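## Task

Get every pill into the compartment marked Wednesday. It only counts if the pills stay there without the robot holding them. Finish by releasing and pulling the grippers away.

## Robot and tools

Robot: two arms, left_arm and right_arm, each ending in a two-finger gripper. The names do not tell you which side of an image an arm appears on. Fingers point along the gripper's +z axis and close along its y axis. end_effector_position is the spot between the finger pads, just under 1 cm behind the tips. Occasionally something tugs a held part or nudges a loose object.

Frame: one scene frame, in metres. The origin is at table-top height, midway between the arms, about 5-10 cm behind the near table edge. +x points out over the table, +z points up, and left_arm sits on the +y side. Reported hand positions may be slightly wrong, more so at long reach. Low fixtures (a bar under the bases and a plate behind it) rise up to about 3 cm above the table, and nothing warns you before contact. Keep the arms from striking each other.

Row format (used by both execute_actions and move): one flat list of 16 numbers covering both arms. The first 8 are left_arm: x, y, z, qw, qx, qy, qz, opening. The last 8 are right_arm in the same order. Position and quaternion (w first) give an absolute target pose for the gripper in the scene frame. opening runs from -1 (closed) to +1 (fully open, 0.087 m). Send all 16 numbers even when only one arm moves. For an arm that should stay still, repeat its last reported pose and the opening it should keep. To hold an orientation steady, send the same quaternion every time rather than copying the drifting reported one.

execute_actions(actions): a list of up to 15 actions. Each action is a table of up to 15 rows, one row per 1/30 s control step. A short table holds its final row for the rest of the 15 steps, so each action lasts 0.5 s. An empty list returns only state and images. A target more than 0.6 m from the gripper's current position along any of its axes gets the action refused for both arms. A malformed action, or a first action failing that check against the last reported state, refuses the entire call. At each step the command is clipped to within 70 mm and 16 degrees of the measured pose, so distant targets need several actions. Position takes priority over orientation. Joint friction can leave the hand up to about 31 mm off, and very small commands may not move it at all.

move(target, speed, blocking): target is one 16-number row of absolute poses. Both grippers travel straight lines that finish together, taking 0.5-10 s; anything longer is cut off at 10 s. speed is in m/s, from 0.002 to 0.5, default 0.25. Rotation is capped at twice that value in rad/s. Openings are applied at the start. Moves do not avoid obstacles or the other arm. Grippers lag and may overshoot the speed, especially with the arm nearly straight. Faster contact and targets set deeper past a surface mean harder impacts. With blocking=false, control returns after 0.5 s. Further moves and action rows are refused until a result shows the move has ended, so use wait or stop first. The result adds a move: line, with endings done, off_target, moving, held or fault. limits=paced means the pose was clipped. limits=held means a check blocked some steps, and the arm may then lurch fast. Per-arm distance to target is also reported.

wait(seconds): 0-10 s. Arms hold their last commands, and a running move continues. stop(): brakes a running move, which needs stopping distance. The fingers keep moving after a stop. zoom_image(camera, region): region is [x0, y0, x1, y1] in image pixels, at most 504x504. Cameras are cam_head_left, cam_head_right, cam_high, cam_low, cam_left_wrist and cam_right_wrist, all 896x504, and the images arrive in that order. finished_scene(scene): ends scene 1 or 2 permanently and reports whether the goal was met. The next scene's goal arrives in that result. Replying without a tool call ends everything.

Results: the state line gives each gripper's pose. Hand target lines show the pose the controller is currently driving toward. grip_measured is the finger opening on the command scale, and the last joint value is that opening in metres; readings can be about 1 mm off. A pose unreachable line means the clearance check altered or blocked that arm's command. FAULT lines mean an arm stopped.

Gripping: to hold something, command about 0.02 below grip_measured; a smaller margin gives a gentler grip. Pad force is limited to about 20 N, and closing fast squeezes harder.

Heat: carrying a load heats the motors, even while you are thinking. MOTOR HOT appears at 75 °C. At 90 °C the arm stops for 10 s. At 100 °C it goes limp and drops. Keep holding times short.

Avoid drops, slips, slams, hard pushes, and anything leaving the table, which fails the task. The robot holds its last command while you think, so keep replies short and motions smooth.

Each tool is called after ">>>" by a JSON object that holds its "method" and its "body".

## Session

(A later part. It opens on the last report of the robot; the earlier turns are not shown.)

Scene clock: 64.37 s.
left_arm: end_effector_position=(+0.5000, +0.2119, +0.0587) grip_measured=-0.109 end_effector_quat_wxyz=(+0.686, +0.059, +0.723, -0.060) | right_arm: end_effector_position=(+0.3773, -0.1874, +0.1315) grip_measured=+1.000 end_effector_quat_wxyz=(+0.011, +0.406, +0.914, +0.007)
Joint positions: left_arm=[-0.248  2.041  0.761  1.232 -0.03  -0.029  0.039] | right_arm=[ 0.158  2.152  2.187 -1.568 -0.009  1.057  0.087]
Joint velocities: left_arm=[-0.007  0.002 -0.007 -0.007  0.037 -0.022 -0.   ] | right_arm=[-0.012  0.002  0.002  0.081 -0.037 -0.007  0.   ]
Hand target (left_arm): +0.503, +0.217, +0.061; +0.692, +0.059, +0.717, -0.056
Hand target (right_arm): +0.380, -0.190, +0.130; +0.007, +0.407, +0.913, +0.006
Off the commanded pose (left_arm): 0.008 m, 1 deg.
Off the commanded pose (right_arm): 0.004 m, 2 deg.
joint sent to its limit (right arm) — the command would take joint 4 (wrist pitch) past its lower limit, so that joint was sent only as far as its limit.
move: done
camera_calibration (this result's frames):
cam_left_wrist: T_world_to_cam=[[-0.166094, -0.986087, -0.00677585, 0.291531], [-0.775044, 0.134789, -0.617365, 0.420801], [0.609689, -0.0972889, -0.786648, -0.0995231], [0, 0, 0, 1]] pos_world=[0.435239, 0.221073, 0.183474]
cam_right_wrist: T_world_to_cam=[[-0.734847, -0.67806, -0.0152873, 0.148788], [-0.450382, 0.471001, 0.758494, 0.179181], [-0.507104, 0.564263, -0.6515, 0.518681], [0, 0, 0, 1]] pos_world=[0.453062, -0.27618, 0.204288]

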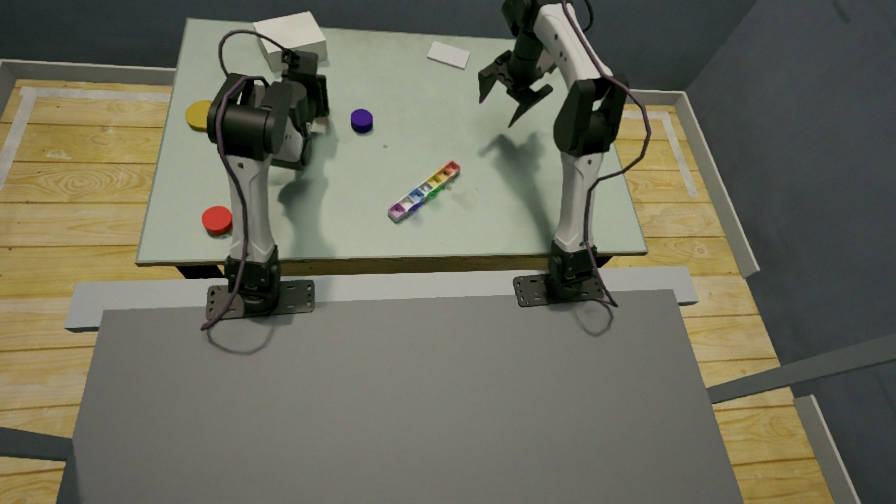

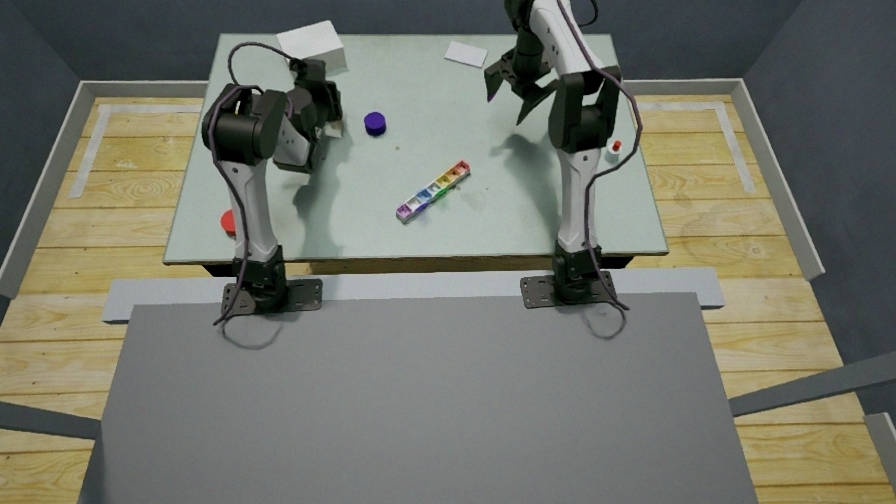

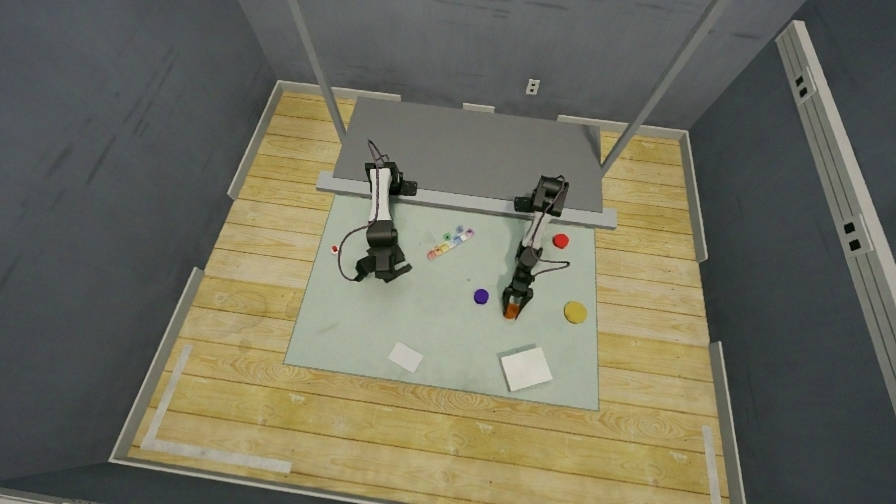

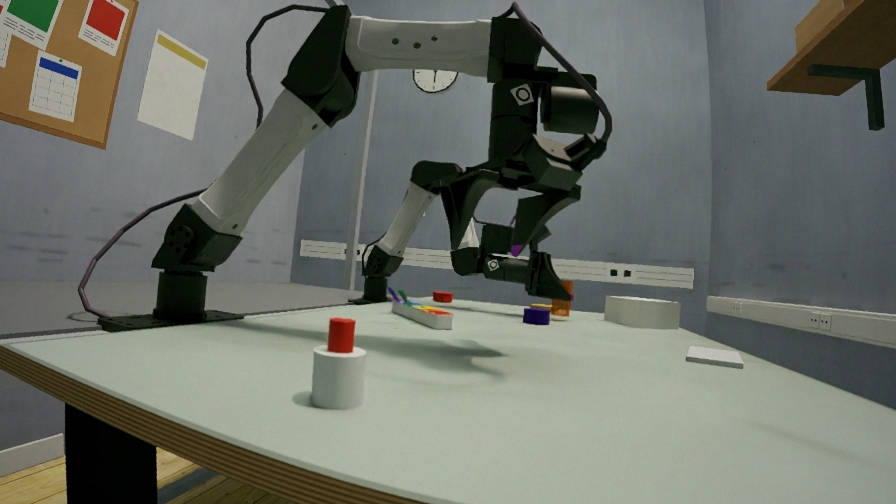

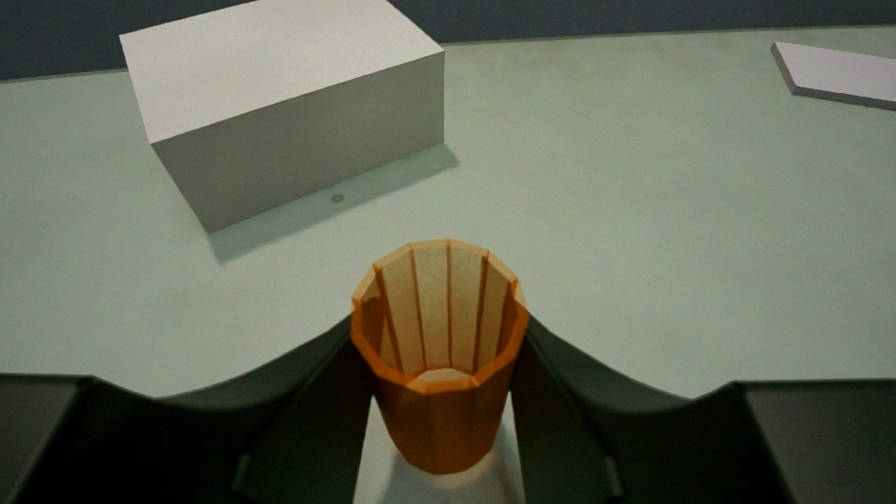

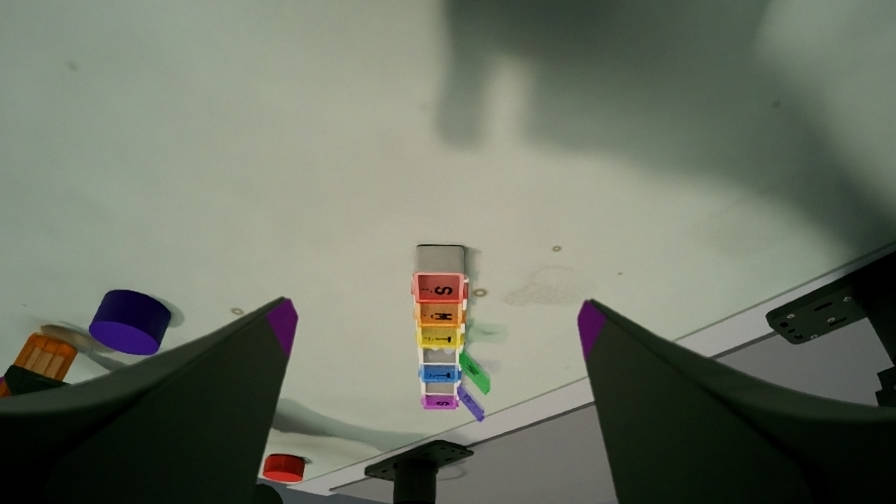

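>>> {"method": "execute_actions", "body": {"actions": [[[0.50,0.215,0.050,0.692,0.063,0.716,-0.06,-0.15, 0.38,-0.19,0.13,0,0.407,0.914,0,1]],[[0.50,0.215,0.050,0.692,0.063,0.716,-0.06,1, 0.38,-0.19,0.13,0,0.407,0.914,0,1]]]}}

>>> {"method": "move", "body": {"target": [0.42,0.228,0.08,0.692,0.063,0.716,-0.06,1, 0.38,-0.19,0.13,0,0.407,0.914,0,1]}}

>>> {"method": "finished_scene", "body": {"scene": 1}}

Scene clock: 66.57 s.
left_arm: end_effector_position=(+0.5010, +0.2104, +0.0529) grip_measured=+0.977 end_effector_quat_wxyz=(+0.691, +0.062, +0.717, -0.063) | right_arm: end_effector_position=(+0.3773, -0.1874, +0.1315) grip_measured=+1.000 end_effector_quat_wxyz=(+0.011, +0.406, +0.914, +0.007)
Joint positions: left_arm=[-0.248  2.079  0.761  1.285 -0.022 -0.028  0.086] | right_arm=[ 0.158  2.152  2.187 -1.568 -0.009  1.057  0.087]
Joint velocities: left_arm=[ 0.012  0.002  0.007 -0.037 -0.081 -0.037 -0.   ] | right_arm=[-0.007 -0.007 -0.012 -0.007 -0.066 -0.022  0.   ]
Hand target (left_arm): +0.500, +0.215, +0.050; +0.692, +0.063, +0.717, -0.060
Hand target (right_arm): +0.380, -0.190, +0.130; +0.007, +0.407, +0.913, +0.006
Off the commanded pose (left_arm): 0.006 m, 0 deg.
Off the commanded pose (right_arm): 0.004 m, 2 deg.
joint sent to its limit (right arm) — the command would take joint 4 (wrist pitch) past its lower limit, so that joint was sent only as far as its limit.
camera_calibration (this result's frames):
cam_left_wrist: T_world_to_cam=[[-0.174222, -0.984686, -0.00636428, 0.293943], [-0.764928, 0.139405, -0.628849, 0.412767], [0.620106, -0.104691, -0.777501, -0.108982], [0, 0, 0, 1]] pos_world=[0.434529, 0.22049, 0.176705]
cam_right_wrist: T_world_to_cam=[[-0.734847, -0.67806, -0.0152873, 0.148788], [-0.450382, 0.471001, 0.758494, 0.179181], [-0.507104, 0.564263, -0.6515, 0.518681], [0, 0, 0, 1]] pos_world=[0.453062, -0.27618, 0.204288]

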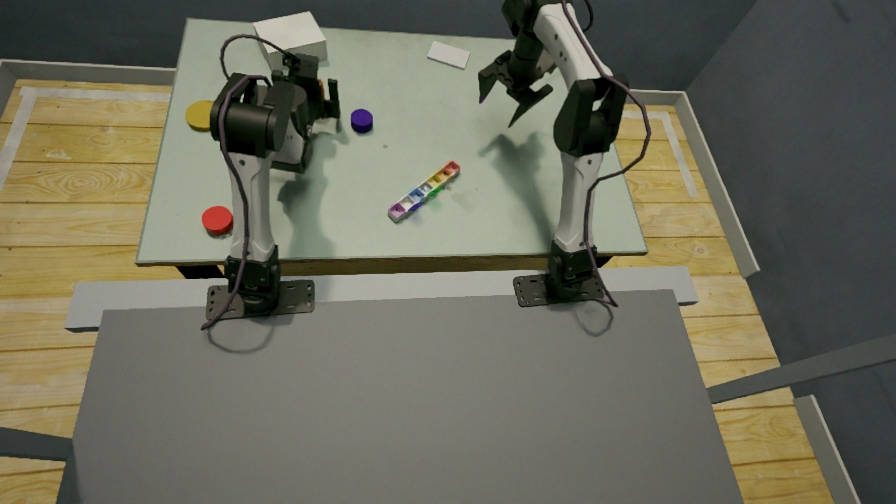

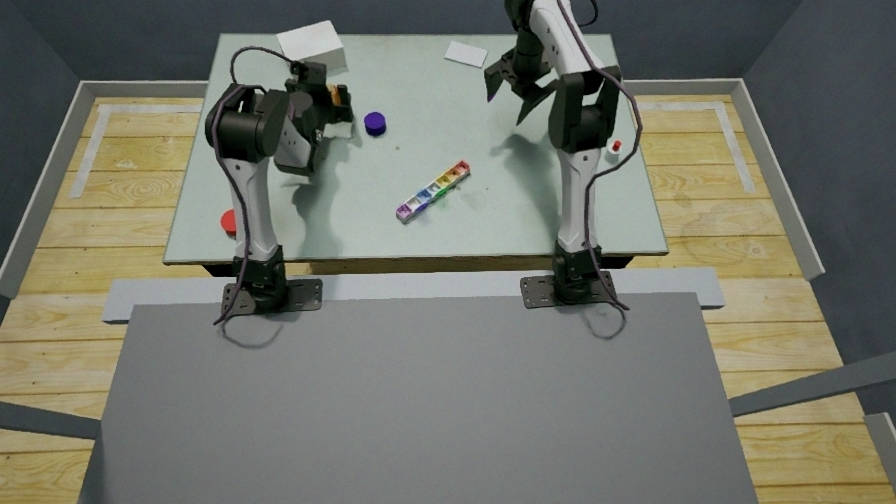

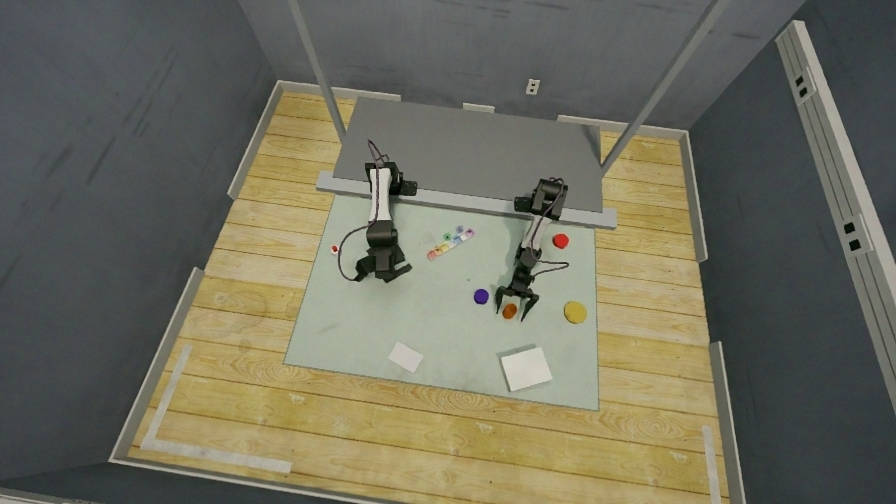

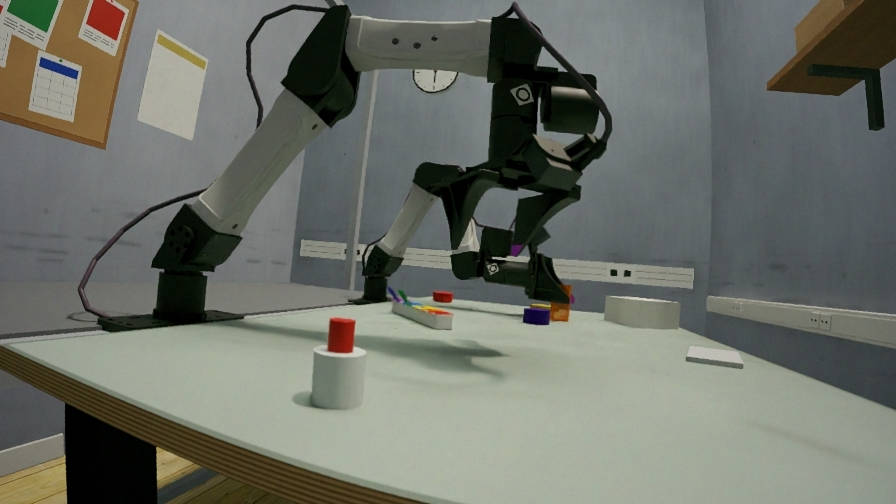

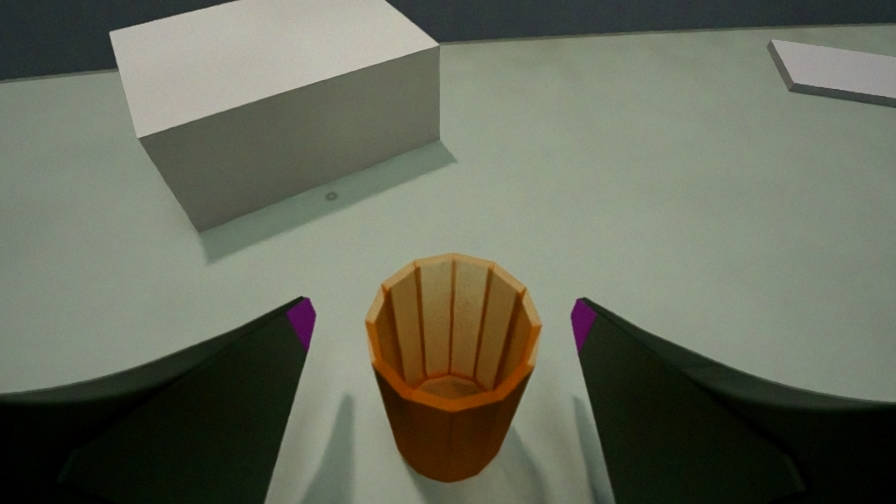

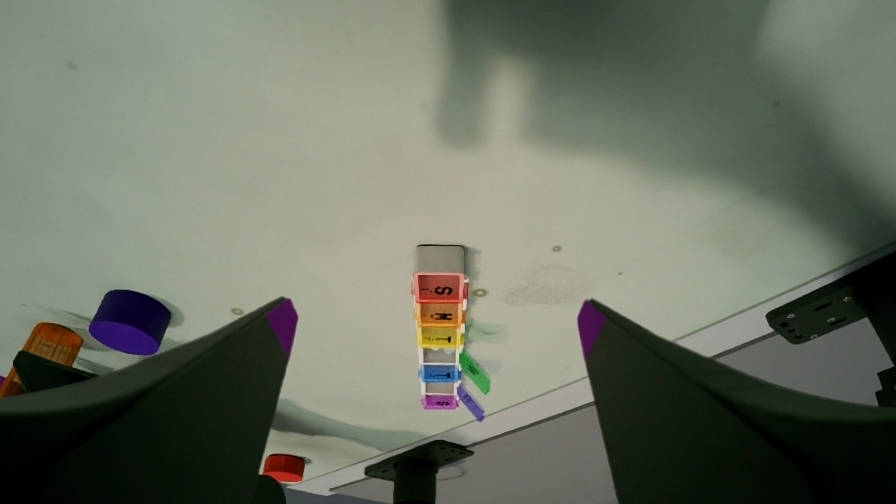

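Scene clock: 67.37 s.
left_arm: end_effector_position=(+0.4225, +0.2259, +0.0752) grip_measured=+0.977 end_effector_quat_wxyz=(+0.688, +0.062, +0.720, -0.063) | right_arm: end_effector_position=(+0.3773, -0.1874, +0.1315) grip_measured=+1.000 end_effector_quat_wxyz=(+0.011, +0.406, +0.914, +0.007)
Joint positions: left_arm=[-0.248  1.782  0.434  1.306 -0.022 -0.028  0.086] | right_arm=[ 0.158  2.152  2.187 -1.568 -0.009  1.057  0.087]
Joint velocities: left_arm=[-0.012  0.002 -0.007  0.051 -0.081  0.066  0.002] | right_arm=[ 0.007 -0.007 -0.012 -0.051  0.037  0.007  0.   ]
Hand target (left_arm): +0.420, +0.229, +0.079; +0.692, +0.063, +0.716, -0.060
Hand target (right_arm): +0.380, -0.190, +0.130; +0.007, +0.407, +0.913, +0.006
Off the commanded pose (left_arm): 0.006 m, 1 deg.
Off the commanded pose (right_arm): 0.004 m, 2 deg.
joint sent to its limit (right arm) — the command would take joint 4 (wrist pitch) past its lower limit, so that joint was sent only as far as its limit.
move: done
camera_calibration (this result's frames):
cam_left_wrist: T_world_to_cam=[[-0.174094, -0.984707, -0.00657691, 0.295583], [-0.770098, 0.140308, -0.622305, 0.366099], [0.613711, -0.103275, -0.782747, -0.0385753], [0, 0, 0, 1]] pos_world=[0.357065, 0.235712, 0.199574]
cam_right_wrist: T_world_to_cam=[[-0.734847, -0.67806, -0.0152873, 0.148788], [-0.450382, 0.471001, 0.758494, 0.179181], [-0.507104, 0.564263, -0.6515, 0.518681], [0, 0, 0, 1]] pos_world=[0.453062, -0.27618, 0.204288]

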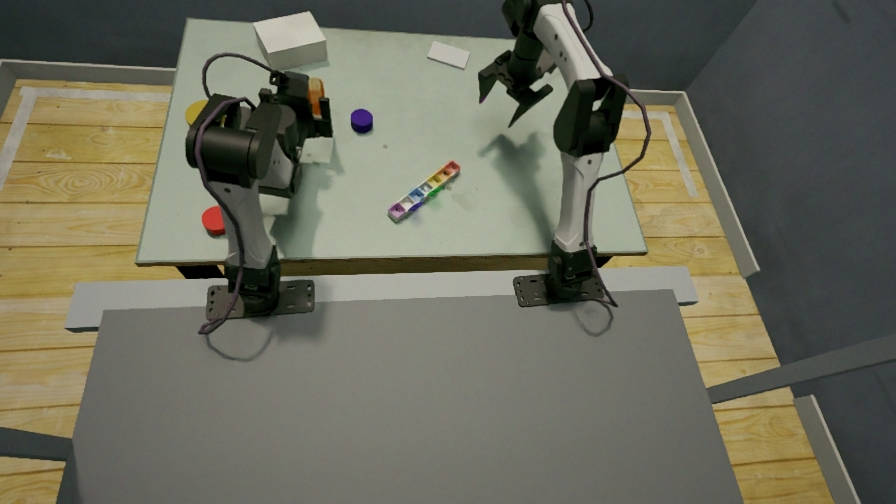

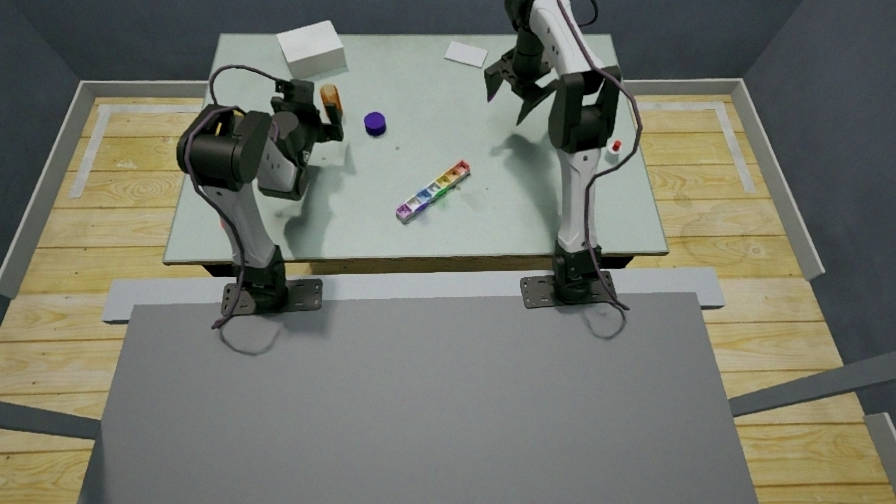

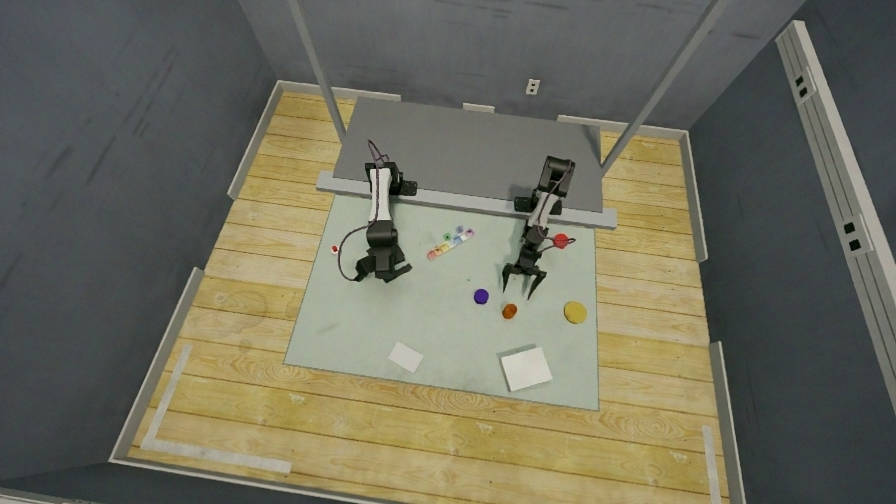

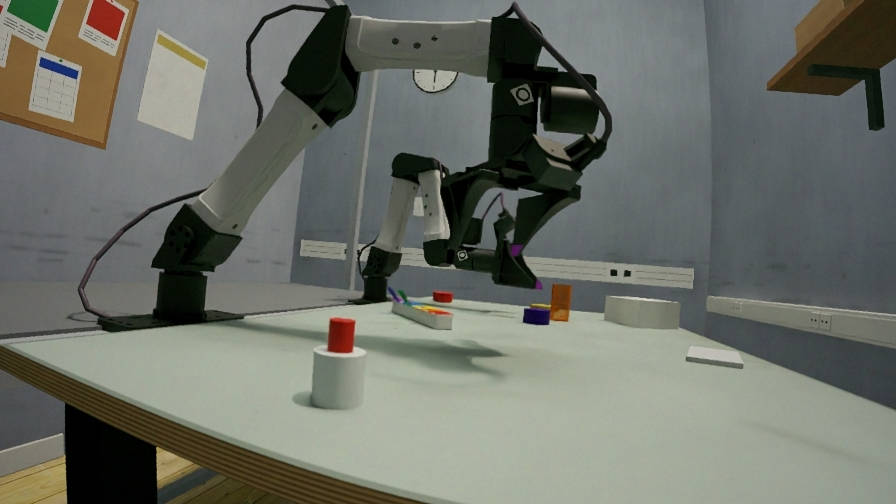

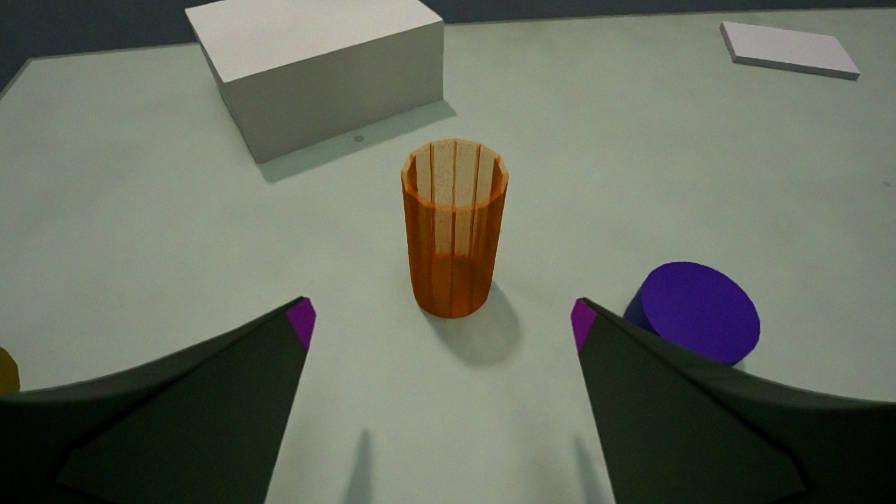

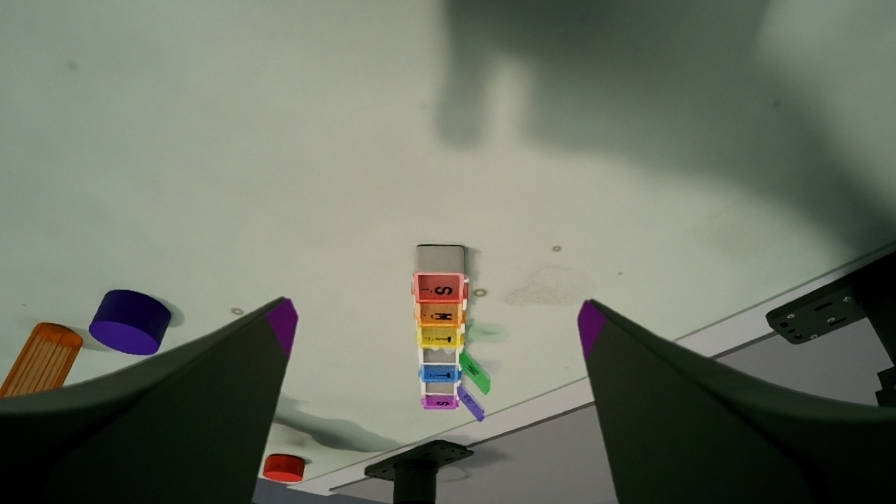

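The scene is finished: the task was done.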